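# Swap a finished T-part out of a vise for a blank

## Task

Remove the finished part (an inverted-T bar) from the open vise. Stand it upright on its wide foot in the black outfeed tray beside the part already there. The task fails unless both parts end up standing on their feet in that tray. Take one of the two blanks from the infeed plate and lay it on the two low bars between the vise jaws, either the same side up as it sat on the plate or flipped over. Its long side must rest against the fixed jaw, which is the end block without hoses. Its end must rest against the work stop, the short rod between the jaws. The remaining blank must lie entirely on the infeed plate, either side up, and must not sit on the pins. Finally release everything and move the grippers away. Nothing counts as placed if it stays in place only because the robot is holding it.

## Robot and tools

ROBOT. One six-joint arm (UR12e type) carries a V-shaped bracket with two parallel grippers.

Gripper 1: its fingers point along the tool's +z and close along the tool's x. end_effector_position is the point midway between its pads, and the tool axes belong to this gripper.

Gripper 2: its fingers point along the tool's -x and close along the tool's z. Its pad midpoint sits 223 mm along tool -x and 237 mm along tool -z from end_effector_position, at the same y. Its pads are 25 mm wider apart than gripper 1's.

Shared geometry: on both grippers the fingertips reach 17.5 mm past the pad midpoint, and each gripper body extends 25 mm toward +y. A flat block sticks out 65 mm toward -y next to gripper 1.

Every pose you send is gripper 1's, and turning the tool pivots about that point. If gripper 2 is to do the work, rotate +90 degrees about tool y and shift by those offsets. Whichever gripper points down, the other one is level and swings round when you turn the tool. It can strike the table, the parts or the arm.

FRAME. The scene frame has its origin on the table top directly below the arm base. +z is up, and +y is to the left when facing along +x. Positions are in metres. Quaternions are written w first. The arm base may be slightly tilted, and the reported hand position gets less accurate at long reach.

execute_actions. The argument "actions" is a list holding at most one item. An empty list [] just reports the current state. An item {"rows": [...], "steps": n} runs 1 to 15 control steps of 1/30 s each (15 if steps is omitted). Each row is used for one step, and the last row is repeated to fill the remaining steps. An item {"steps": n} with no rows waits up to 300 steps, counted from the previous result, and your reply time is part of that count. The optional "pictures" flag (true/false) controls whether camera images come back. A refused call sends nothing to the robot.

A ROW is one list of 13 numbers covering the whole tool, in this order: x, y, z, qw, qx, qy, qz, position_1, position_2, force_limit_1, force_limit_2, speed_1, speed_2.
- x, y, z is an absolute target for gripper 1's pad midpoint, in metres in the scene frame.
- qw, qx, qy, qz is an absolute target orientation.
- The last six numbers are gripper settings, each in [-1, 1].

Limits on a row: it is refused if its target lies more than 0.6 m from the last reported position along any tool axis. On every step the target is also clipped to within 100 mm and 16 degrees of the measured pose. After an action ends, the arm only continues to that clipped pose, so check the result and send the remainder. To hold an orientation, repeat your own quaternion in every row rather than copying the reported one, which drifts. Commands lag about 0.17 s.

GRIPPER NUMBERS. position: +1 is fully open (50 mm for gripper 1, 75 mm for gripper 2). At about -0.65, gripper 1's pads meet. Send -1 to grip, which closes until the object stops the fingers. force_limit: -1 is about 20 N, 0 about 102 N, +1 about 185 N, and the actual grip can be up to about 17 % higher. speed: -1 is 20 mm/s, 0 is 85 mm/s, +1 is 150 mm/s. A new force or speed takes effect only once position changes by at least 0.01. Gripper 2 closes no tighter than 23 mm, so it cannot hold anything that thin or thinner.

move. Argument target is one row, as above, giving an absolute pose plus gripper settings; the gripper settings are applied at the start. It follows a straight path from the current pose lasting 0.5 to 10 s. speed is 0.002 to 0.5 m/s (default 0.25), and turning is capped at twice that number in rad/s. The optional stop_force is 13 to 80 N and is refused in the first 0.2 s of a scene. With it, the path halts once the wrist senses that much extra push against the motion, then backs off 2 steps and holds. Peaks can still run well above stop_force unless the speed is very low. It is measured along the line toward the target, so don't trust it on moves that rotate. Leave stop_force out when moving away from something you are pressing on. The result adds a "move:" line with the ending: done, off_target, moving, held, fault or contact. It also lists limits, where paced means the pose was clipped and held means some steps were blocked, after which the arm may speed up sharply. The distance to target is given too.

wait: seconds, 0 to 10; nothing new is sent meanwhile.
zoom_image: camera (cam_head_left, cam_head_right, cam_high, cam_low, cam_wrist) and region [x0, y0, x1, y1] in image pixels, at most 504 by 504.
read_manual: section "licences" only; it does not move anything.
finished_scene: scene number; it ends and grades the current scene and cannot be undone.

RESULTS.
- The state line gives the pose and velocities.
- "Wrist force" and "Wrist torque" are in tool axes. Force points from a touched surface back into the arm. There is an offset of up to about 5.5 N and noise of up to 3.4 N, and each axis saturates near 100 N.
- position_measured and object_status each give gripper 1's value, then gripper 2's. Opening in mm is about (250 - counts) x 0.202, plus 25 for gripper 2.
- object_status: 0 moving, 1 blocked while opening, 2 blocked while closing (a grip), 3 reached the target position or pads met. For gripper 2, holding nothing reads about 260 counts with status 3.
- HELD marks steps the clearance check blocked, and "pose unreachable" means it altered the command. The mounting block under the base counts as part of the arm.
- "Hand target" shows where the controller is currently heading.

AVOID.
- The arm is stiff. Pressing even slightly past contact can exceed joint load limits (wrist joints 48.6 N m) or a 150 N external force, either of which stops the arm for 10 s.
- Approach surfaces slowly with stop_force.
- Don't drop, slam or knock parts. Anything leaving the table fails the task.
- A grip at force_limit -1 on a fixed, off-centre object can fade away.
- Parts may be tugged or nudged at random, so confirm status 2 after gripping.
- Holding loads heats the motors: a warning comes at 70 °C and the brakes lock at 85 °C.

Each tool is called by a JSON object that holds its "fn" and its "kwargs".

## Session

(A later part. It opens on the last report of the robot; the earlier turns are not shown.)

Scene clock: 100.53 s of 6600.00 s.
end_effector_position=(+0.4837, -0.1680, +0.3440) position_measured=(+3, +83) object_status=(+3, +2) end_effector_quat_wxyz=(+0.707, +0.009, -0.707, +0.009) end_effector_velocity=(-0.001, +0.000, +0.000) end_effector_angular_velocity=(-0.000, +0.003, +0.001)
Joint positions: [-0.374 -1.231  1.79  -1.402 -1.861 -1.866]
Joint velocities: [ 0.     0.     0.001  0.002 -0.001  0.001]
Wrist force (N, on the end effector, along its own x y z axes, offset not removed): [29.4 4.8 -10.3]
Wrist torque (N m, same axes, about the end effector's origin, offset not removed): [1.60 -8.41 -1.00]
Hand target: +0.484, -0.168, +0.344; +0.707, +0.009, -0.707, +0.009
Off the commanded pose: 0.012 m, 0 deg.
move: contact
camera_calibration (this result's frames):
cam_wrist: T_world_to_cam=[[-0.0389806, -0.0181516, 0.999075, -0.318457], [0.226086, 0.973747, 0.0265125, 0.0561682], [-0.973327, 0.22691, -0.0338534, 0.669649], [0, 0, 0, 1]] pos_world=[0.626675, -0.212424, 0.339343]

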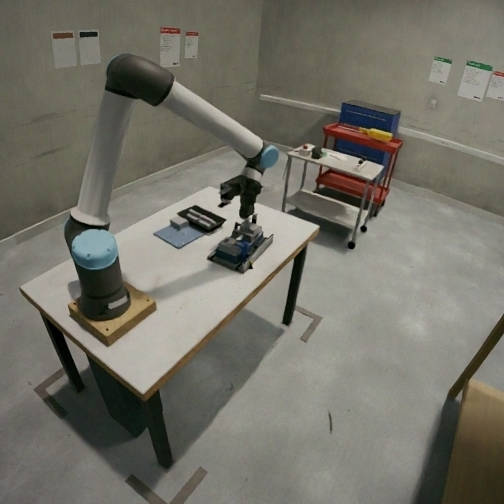

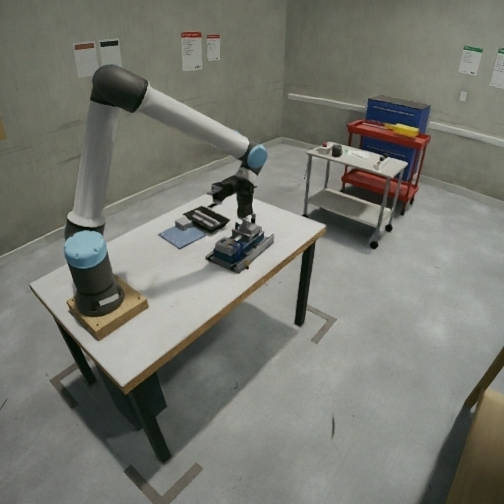

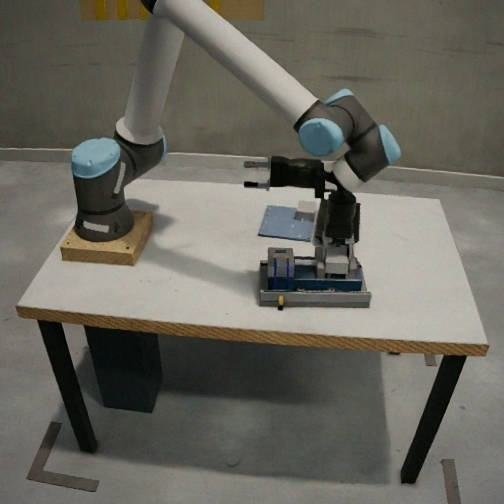

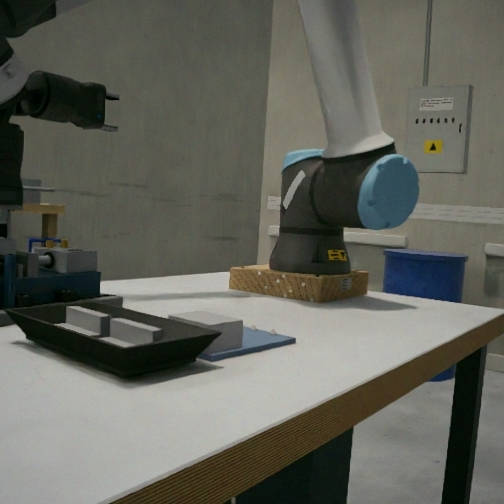

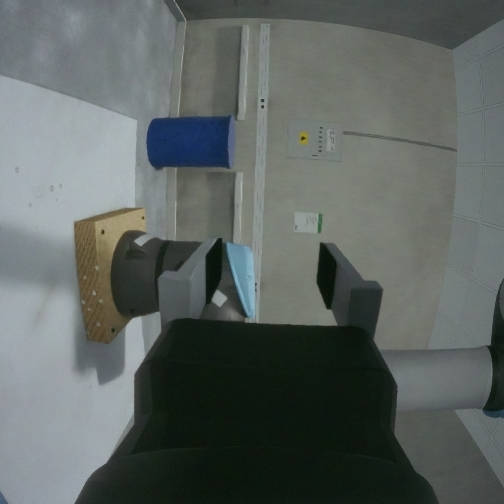

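Seated. Ease up slightly, then slide to the stop while held.

{"fn": "move", "kwargs": {"target": [0.4845,-0.168,0.3446,0.707,0.0092,-0.707,0.0092,1,-1,0,0,0,-0.7], "speed": 0.004}}

{"fn": "move", "kwargs": {"target": [0.484,-0.148,0.3446,0.707,0.0092,-0.707,0.0092,1,-1,0,0,0,-0.7], "speed": 0.003, "stop_force": 14}}

Scene clock: 104.50 s of 6600.00 s.
end_effector_position=(+0.4845, -0.1680, +0.3446) position_measured=(+3, +83) object_status=(+3, +2) end_effector_quat_wxyz=(+0.707, +0.009, -0.707, +0.009) end_effector_velocity=(+0.000, -0.000, +0.000) end_effector_angular_velocity=(+0.000, -0.001, -0.001)
Joint positions: [-0.374 -1.231  1.788 -1.401 -1.861 -1.866]
Joint velocities: [-0.     0.    -0.001  0.     0.001 -0.   ]
Wrist force (N, on the end effector, along its own x y z axes, offset not removed): [-1.2 -0.3 -1.2]
Wrist torque (N m, same axes, about the end effector's origin, offset not removed): [0.31 0.50 -0.35]
Hand target: +0.485, -0.168, +0.345; +0.707, +0.009, -0.707, +0.009
Off the commanded pose: 0.000 m, 0 deg.
After step 90, 0.27 s passed at rest.
move: done
camera_calibration (this result's frames):
cam_wrist: T_world_to_cam=[[-0.0391053, -0.018119, 0.999071, -0.318935], [0.226129, 0.973736, 0.0265106, 0.0559658], [-0.973312, 0.226956, -0.033981, 0.670493], [0, 0, 0, 1]] pos_world=[0.627472, -0.212447, 0.339939]

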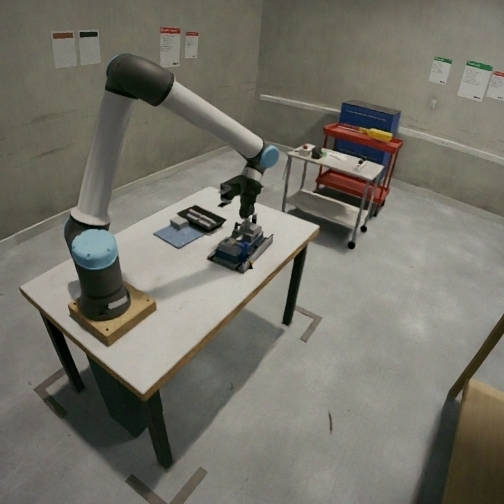

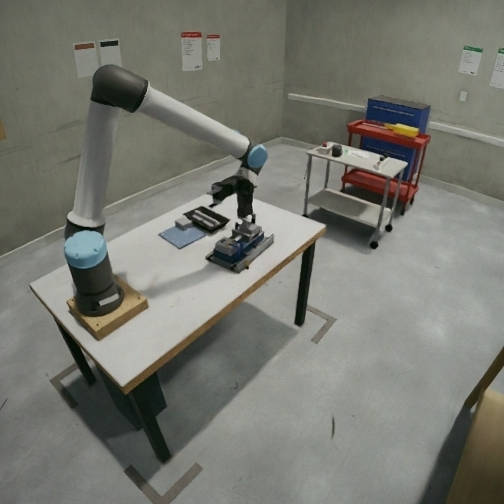

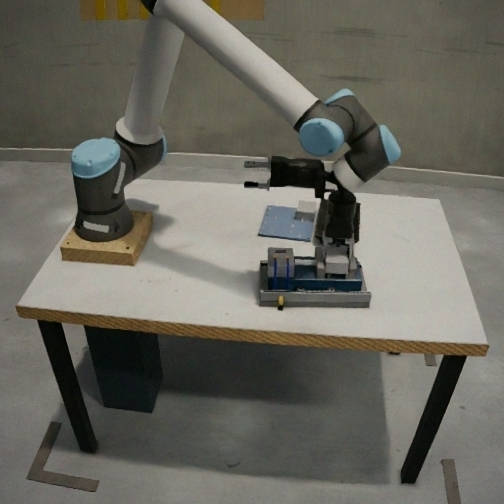

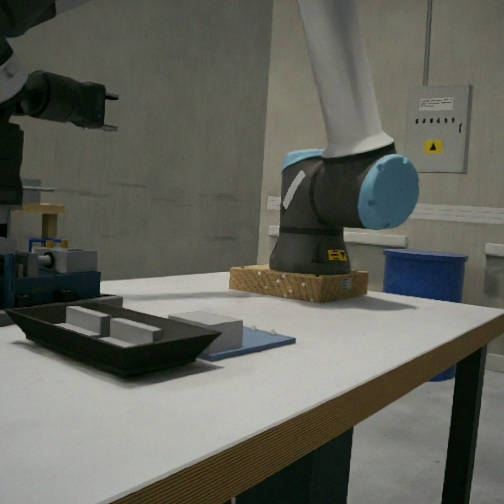

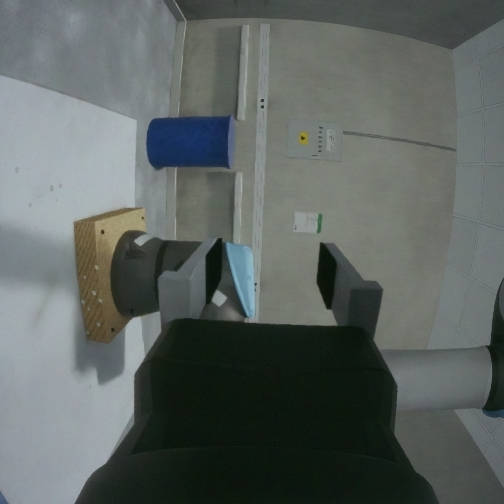

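Scene clock: 107.13 s of 6600.00 s.
end_effector_position=(+0.4843, -0.1612, +0.3446) position_measured=(+3, +83) object_status=(+3, +2) end_effector_quat_wxyz=(+0.707, +0.009, -0.707, +0.009) end_effector_velocity=(+0.000, -0.001, +0.000) end_effector_angular_velocity=(+0.001, -0.001, -0.001)
Joint positions: [-0.366 -1.232  1.79  -1.4   -1.856 -1.859]
Joint velocities: [-0.001 -0.    -0.001  0.     0.001 -0.001]
Wrist force (N, on the end effector, along its own x y z axes, offset not removed): [5.0 -21.3 2.3]
Wrist torque (N m, same axes, about the end effector's origin, offset not removed): [-4.65 0.15 4.36]
Hand target: +0.484, -0.161, +0.345; +0.707, +0.009, -0.707, +0.009
Off the commanded pose: 0.013 m, 0 deg.
move: contact
camera_calibration (this result's frames):
cam_wrist: T_world_to_cam=[[-0.0391645, -0.0179116, 0.999072, -0.318803], [0.226222, 0.97372, 0.0263252, 0.0493841], [-0.973288, 0.227043, -0.0340833, 0.668818], [0, 0, 0, 1]] pos_world=[0.627295, -0.205647, 0.340003]

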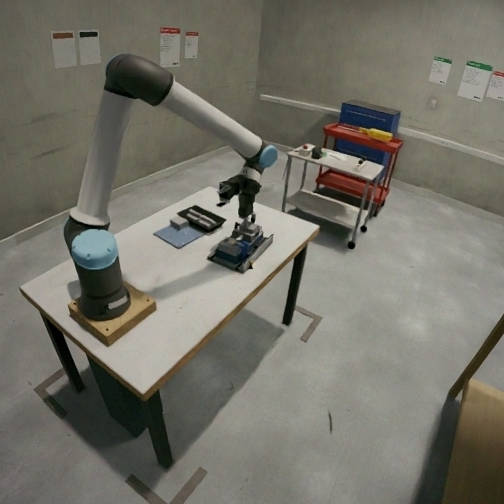

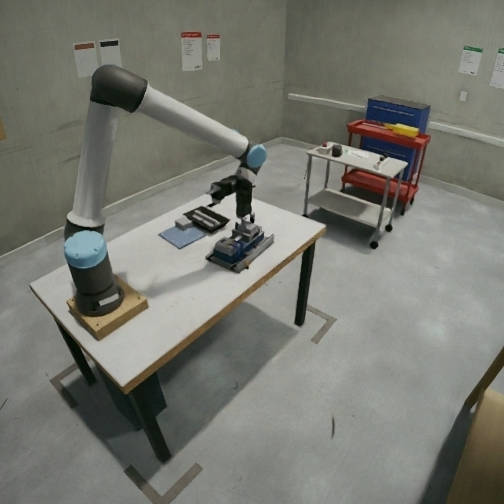

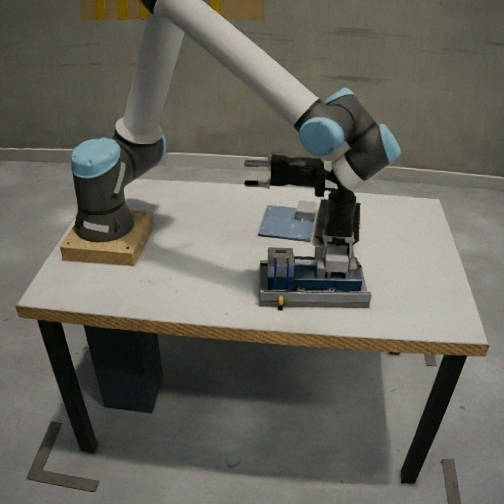

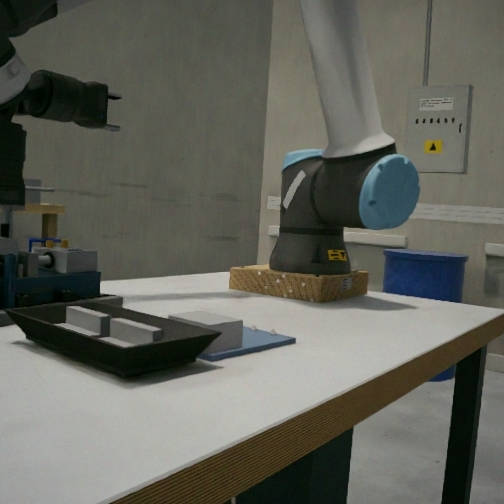

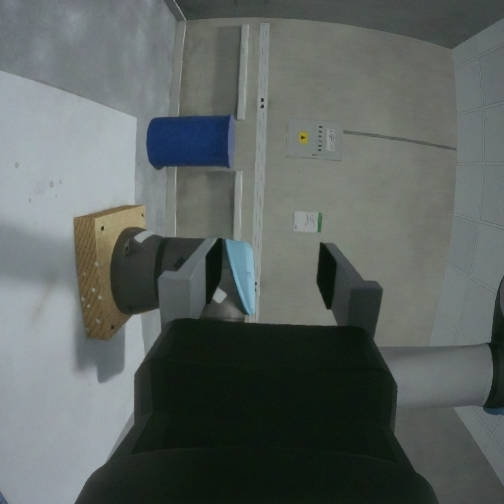

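{"fn": "move", "kwargs": {"target": [0.4843,-0.1612,0.3446,0.707,0.0092,-0.707,0.0092,1,0.6,0,0,0,-0.7]}}

{"fn": "move", "kwargs": {"target": [0.4963,-0.1595,0.3436,0.707,0.0092,-0.707,0.0092,1,0.6,0,0,0,-0.7], "speed": 0.003, "stop_force": 14}}

{"fn": "move", "kwargs": {"target": [0.487,-0.1605,0.3446,0.707,0.0092,-0.707,0.0092,1,1,0,0,0,0], "speed": 0.01}}

{"fn": "move", "kwargs": {"target": [0.487,-0.1605,0.40,0.707,0.0092,-0.707,0.0092,1,1,0,0,0,0], "speed": 0.1}}

{"fn": "move", "kwargs": {"target": [0.75,-0.07,0.26,0,0,-1,0,1,1,0,0,0,0], "speed": 0.35}}

{"fn": "zoom_image", "kwargs": {"camera": "cam_wrist", "region": [200,50,390,240]}}

Scene clock: 115.90 s of 6600.00 s.
end_effector_position=(+0.4843, -0.1612, +0.3446) position_measured=(+3, +63) object_status=(+3, +3) end_effector_quat_wxyz=(+0.707, +0.009, -0.707, +0.009) end_effector_velocity=(+0.000, -0.000, +0.000) end_effector_angular_velocity=(+0.001, -0.000, +0.000)
Joint positions: [-0.366 -1.232  1.79  -1.4   -1.856 -1.86 ]
Joint velocities: [-0.    -0.    -0.     0.     0.    -0.001]
Wrist force (N, on the end effector, along its own x y z axes, offset not removed): [6.0 1.1 -0.1]
Wrist torque (N m, same axes, about the end effector's origin, offset not removed): [0.54 -1.28 -0.39]
Hand target: +0.484, -0.161, +0.345; +0.707, +0.009, -0.707, +0.009
Off the commanded pose: 0.000 m, 0 deg.
After step 90, 5.07 s passed at rest.
move: done
camera_calibration (this result's frames):
cam_wrist: T_world_to_cam=[[-0.0391361, -0.018127, 0.999069, -0.318818], [0.226091, 0.973745, 0.026524, 0.0494051], [-0.97332, 0.226919, -0.0340102, 0.66884], [0, 0, 0, 1]] pos_world=[0.627348, -0.20566, 0.339958]

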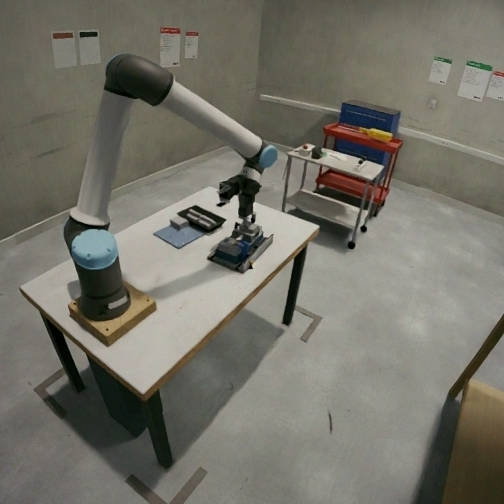

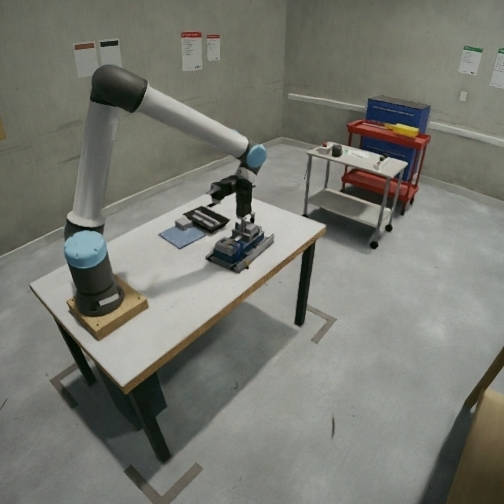

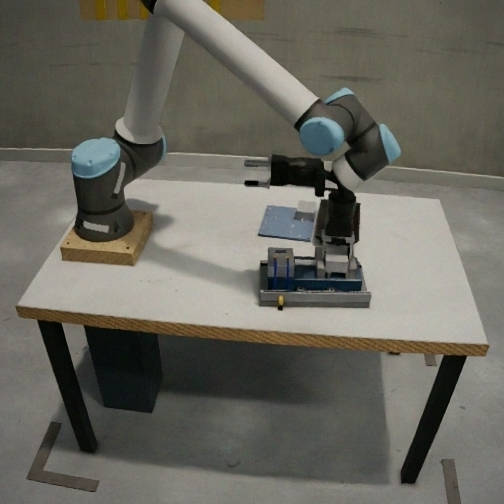

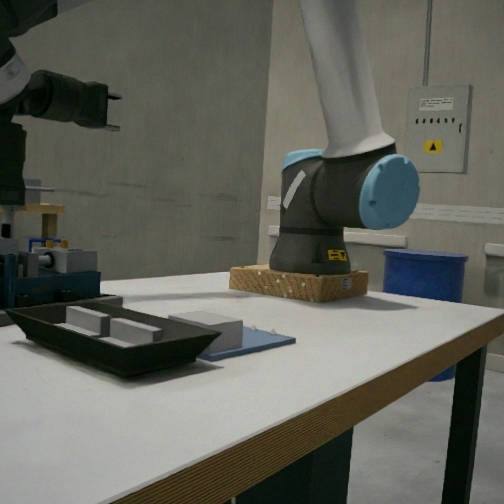

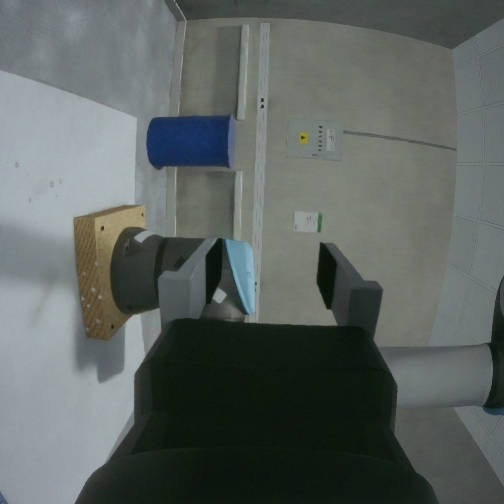

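Scene clock: 117.60 s of 6600.00 s.
end_effector_position=(+0.4883, -0.1607, +0.3443) position_measured=(+3, +63) object_status=(+3, +3) end_effector_quat_wxyz=(+0.707, +0.009, -0.707, +0.009) end_effector_velocity=(-0.001, +0.001, -0.001) end_effector_angular_velocity=(+0.000, +0.001, +0.000)
Joint positions: [-0.363 -1.226  1.782 -1.397 -1.854 -1.857]
Joint velocities: [ 0.    -0.001  0.004 -0.002  0.     0.   ]
Wrist force (N, on the end effector, along its own x y z axes, offset not removed): [14.2 -10.2 22.4]
Wrist torque (N m, same axes, about the end effector's origin, offset not removed): [-1.45 1.49 1.67]
Hand target: +0.488, -0.161, +0.344; +0.707, +0.009, -0.707, +0.009
Off the commanded pose: 0.008 m, 0 deg.
move: contact
camera_calibration (this result's frames):
cam_wrist: T_world_to_cam=[[-0.0388916, -0.01808, 0.99908, -0.318413], [0.226097, 0.973746, 0.0264229, 0.0479808], [-0.973328, 0.226916, -0.0337827, 0.67251], [0, 0, 0, 1]] pos_world=[0.631341, -0.205082, 0.339571]

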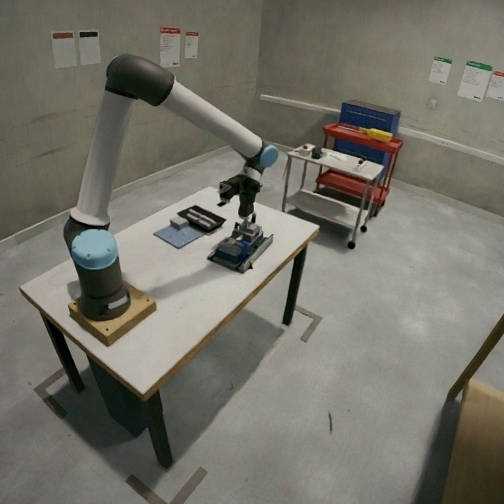

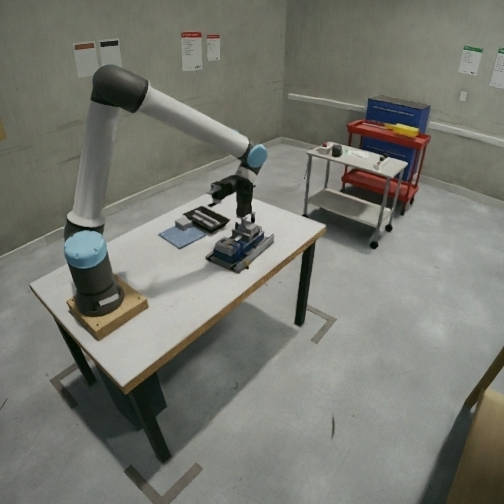

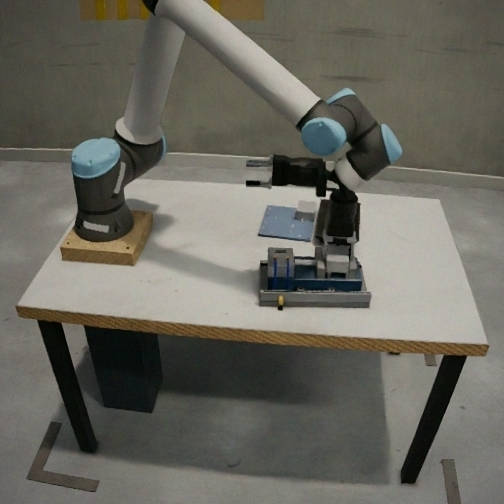

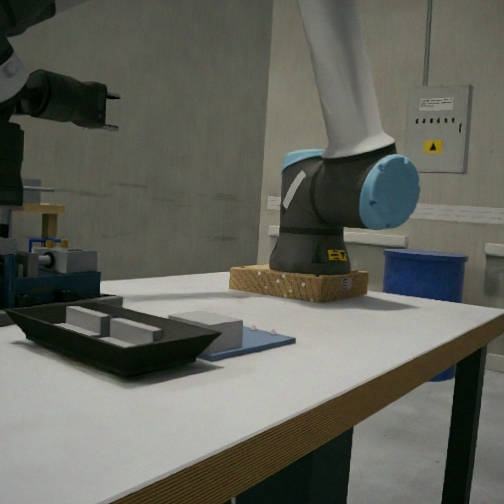

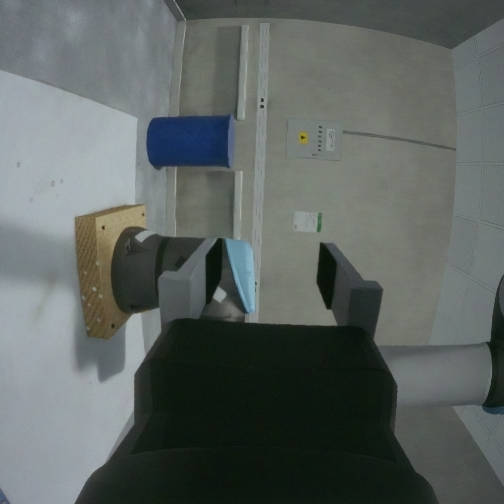

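Scene clock: 118.30 s of 6600.00 s.
end_effector_position=(+0.4871, -0.1605, +0.3446) position_measured=(+3, +3) object_status=(+3, +3) end_effector_quat_wxyz=(+0.707, +0.009, -0.707, +0.009) end_effector_velocity=(-0.000, -0.001, +0.000) end_effector_angular_velocity=(-0.001, -0.000, +0.001)
Joint positions: [-0.364 -1.228  1.785 -1.397 -1.854 -1.858]
Joint velocities: [-0.    -0.001  0.001 -0.    -0.002 -0.   ]
Wrist force (N, on the end effector, along its own x y z axes, offset not removed): [2.1 -1.1 -3.0]
Wrist torque (N m, same axes, about the end effector's origin, offset not removed): [-0.09 -0.48 -0.26]
Hand target: +0.487, -0.161, +0.345; +0.707, +0.009, -0.707, +0.009
Off the commanded pose: 0.000 m, 0 deg.
move: done
camera_calibration (this result's frames):
cam_wrist: T_world_to_cam=[[-0.0390561, -0.0181354, 0.999072, -0.31871], [0.226082, 0.973747, 0.0265138, 0.0480845], [-0.973325, 0.226908, -0.0339306, 0.671302], [0, 0, 0, 1]] pos_world=[0.630077, -0.204926, 0.339917]

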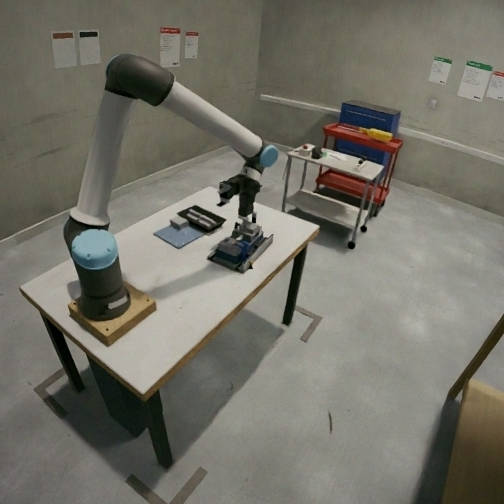

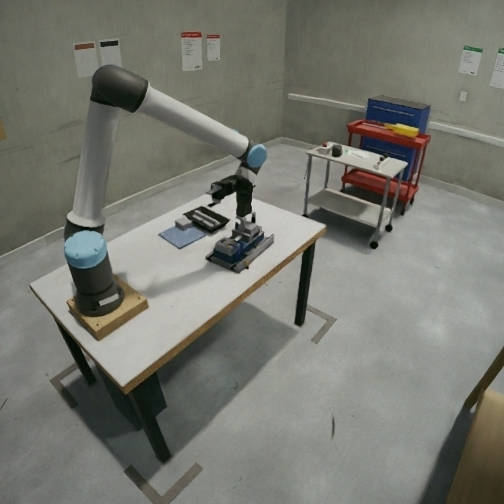

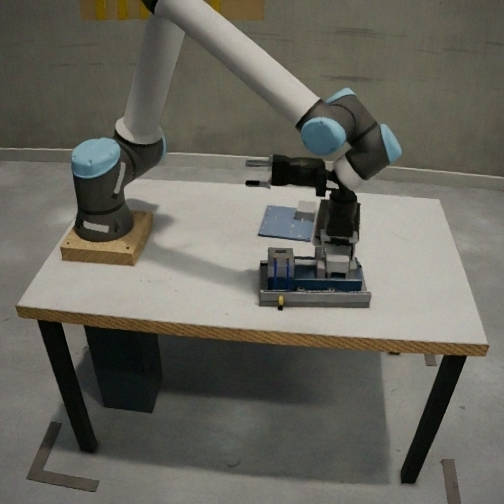

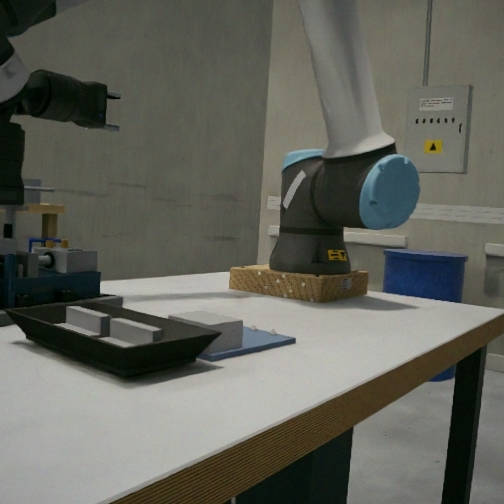

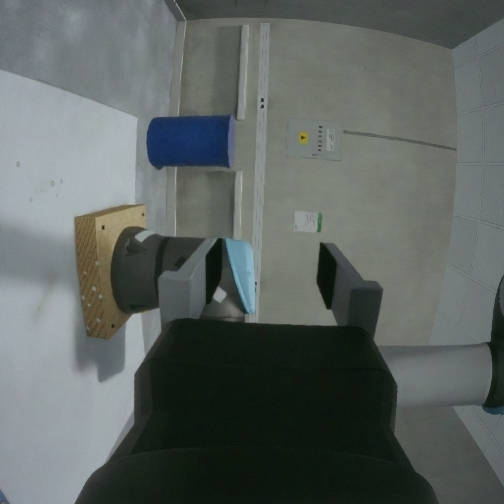

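Scene clock: 119.33 s of 6600.00 s.
end_effector_position=(+0.4870, -0.1605, +0.3998) position_measured=(+3, +3) object_status=(+3, +3) end_effector_quat_wxyz=(+0.707, +0.009, -0.707, +0.009) end_effector_velocity=(-0.000, +0.000, +0.002) end_effector_angular_velocity=(+0.000, +0.001, -0.000)
Joint positions: [-0.363 -1.274  1.738 -1.304 -1.854 -1.858]
Joint velocities: [ 0.    -0.001 -0.001  0.003  0.     0.001]
Wrist force (N, on the end effector, along its own x y z axes, offset not removed): [2.6 -1.0 1.7]
Wrist torque (N m, same axes, about the end effector's origin, offset not removed): [0.18 -0.46 -0.27]
Hand target: +0.487, -0.161, +0.400; +0.707, +0.009, -0.707, +0.009
Off the commanded pose: 0.000 m, 0 deg.
move: done
camera_calibration (this result's frames):
cam_wrist: T_world_to_cam=[[-0.0390782, -0.0181309, 0.999072, -0.37387], [0.226098, 0.973744, 0.026515, 0.0466312], [-0.97332, 0.226925, -0.0339527, 0.673141], [0, 0, 0, 1]] pos_world=[0.630029, -0.204938, 0.395142]

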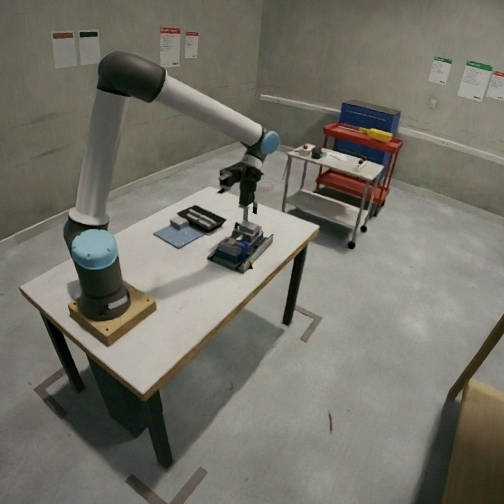

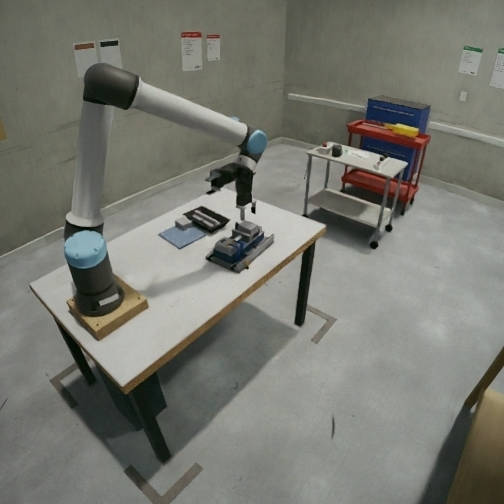

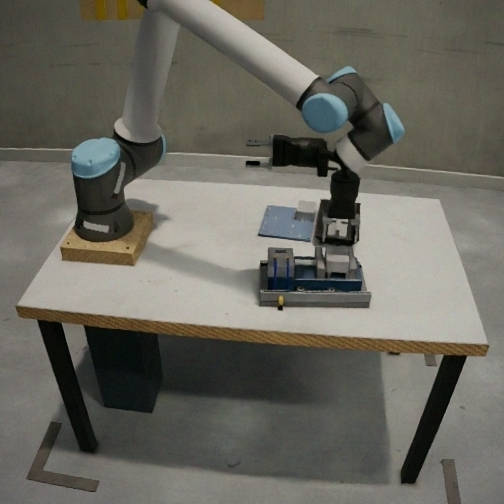

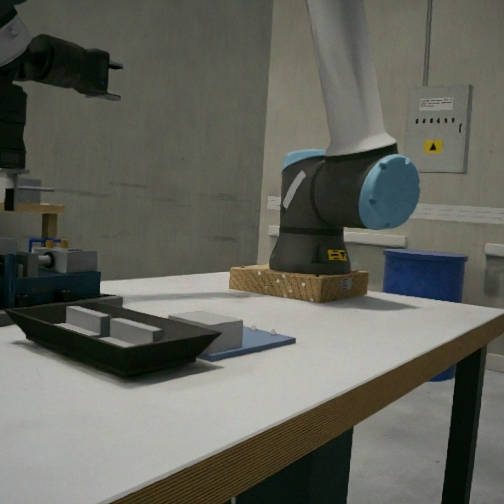

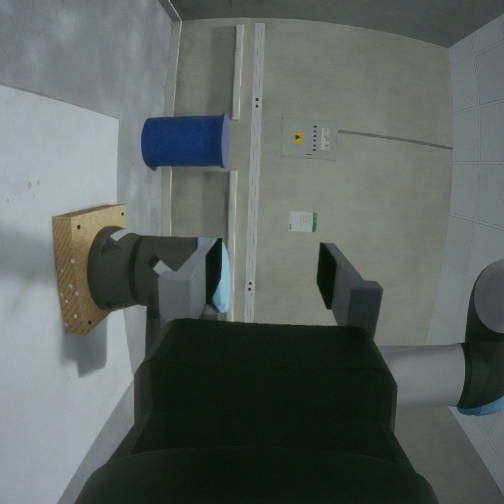

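Scene clock: 122.20 s of 6600.00 s.
end_effector_position=(+0.7498, -0.0698, +0.2606) position_measured=(+3, +3) object_status=(+3, +3) end_effector_quat_wxyz=(-0.000, +0.000, +1.000, -0.000) end_effector_velocity=(+0.002, +0.000, -0.001) end_effector_angular_velocity=(-0.001, -0.011, +0.000)
Joint positions: [-0.308 -1.397  2.038 -2.984 -1.353 -1.805]
Joint velocities: [ 0.     0.002  0.003 -0.015  0.002  0.002]
Wrist force (N, on the end effector, along its own x y z axes, offset not removed): [4.0 -0.1 -2.2]
Wrist torque (N m, same axes, about the end effector's origin, offset not removed): [0.31 -0.80 -0.19]
Hand target: +0.750, -0.070, +0.261; +0.000, +0.001, +1.000, -0.000
Off the commanded pose: 0.001 m, 0 deg.
move: done
camera_calibration (this result's frames):
cam_wrist: T_world_to_cam=[[-0.999126, -0.0161526, -0.0385516, 0.767468], [-0.0253118, 0.967784, 0.250507, 0.0322566], [0.0332633, 0.251264, -0.967347, 0.393823], [0, 0, 0, 1]] pos_world=[0.754514, -0.117774, 0.40247]

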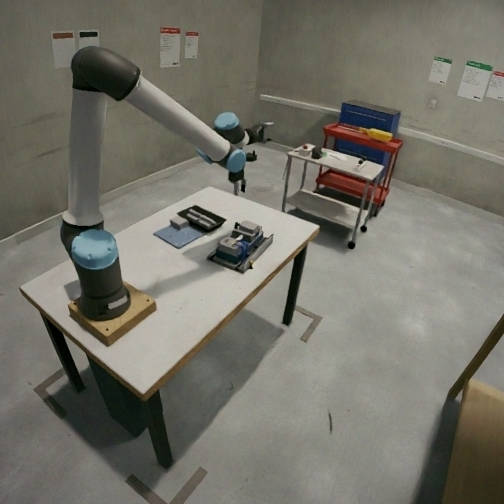

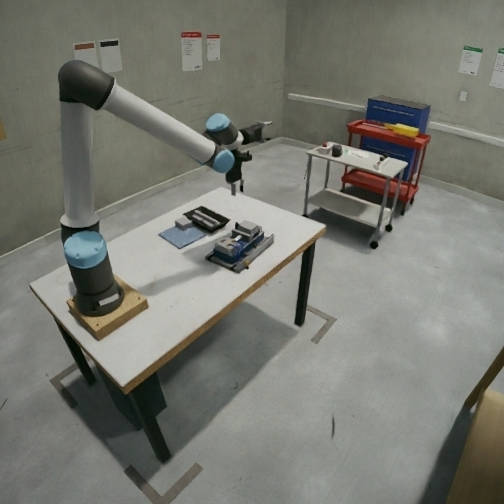

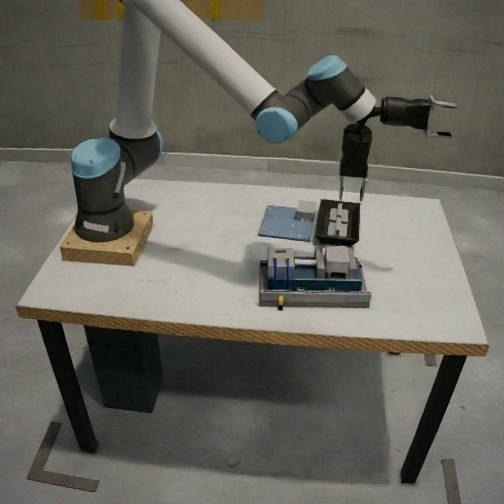

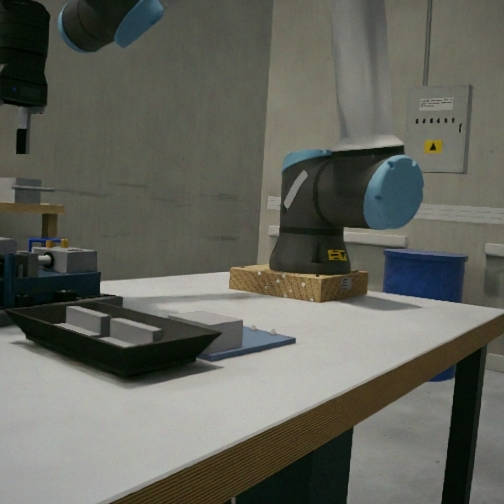

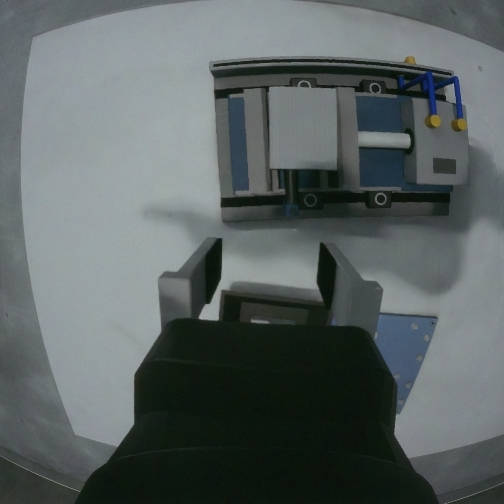

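Region (200, 50, 390, 240) of cam_wrist's 504x504 image, scaled by 2.653, with more detail than that image has.

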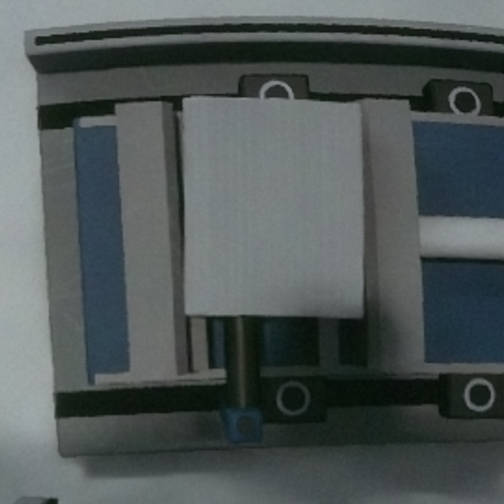

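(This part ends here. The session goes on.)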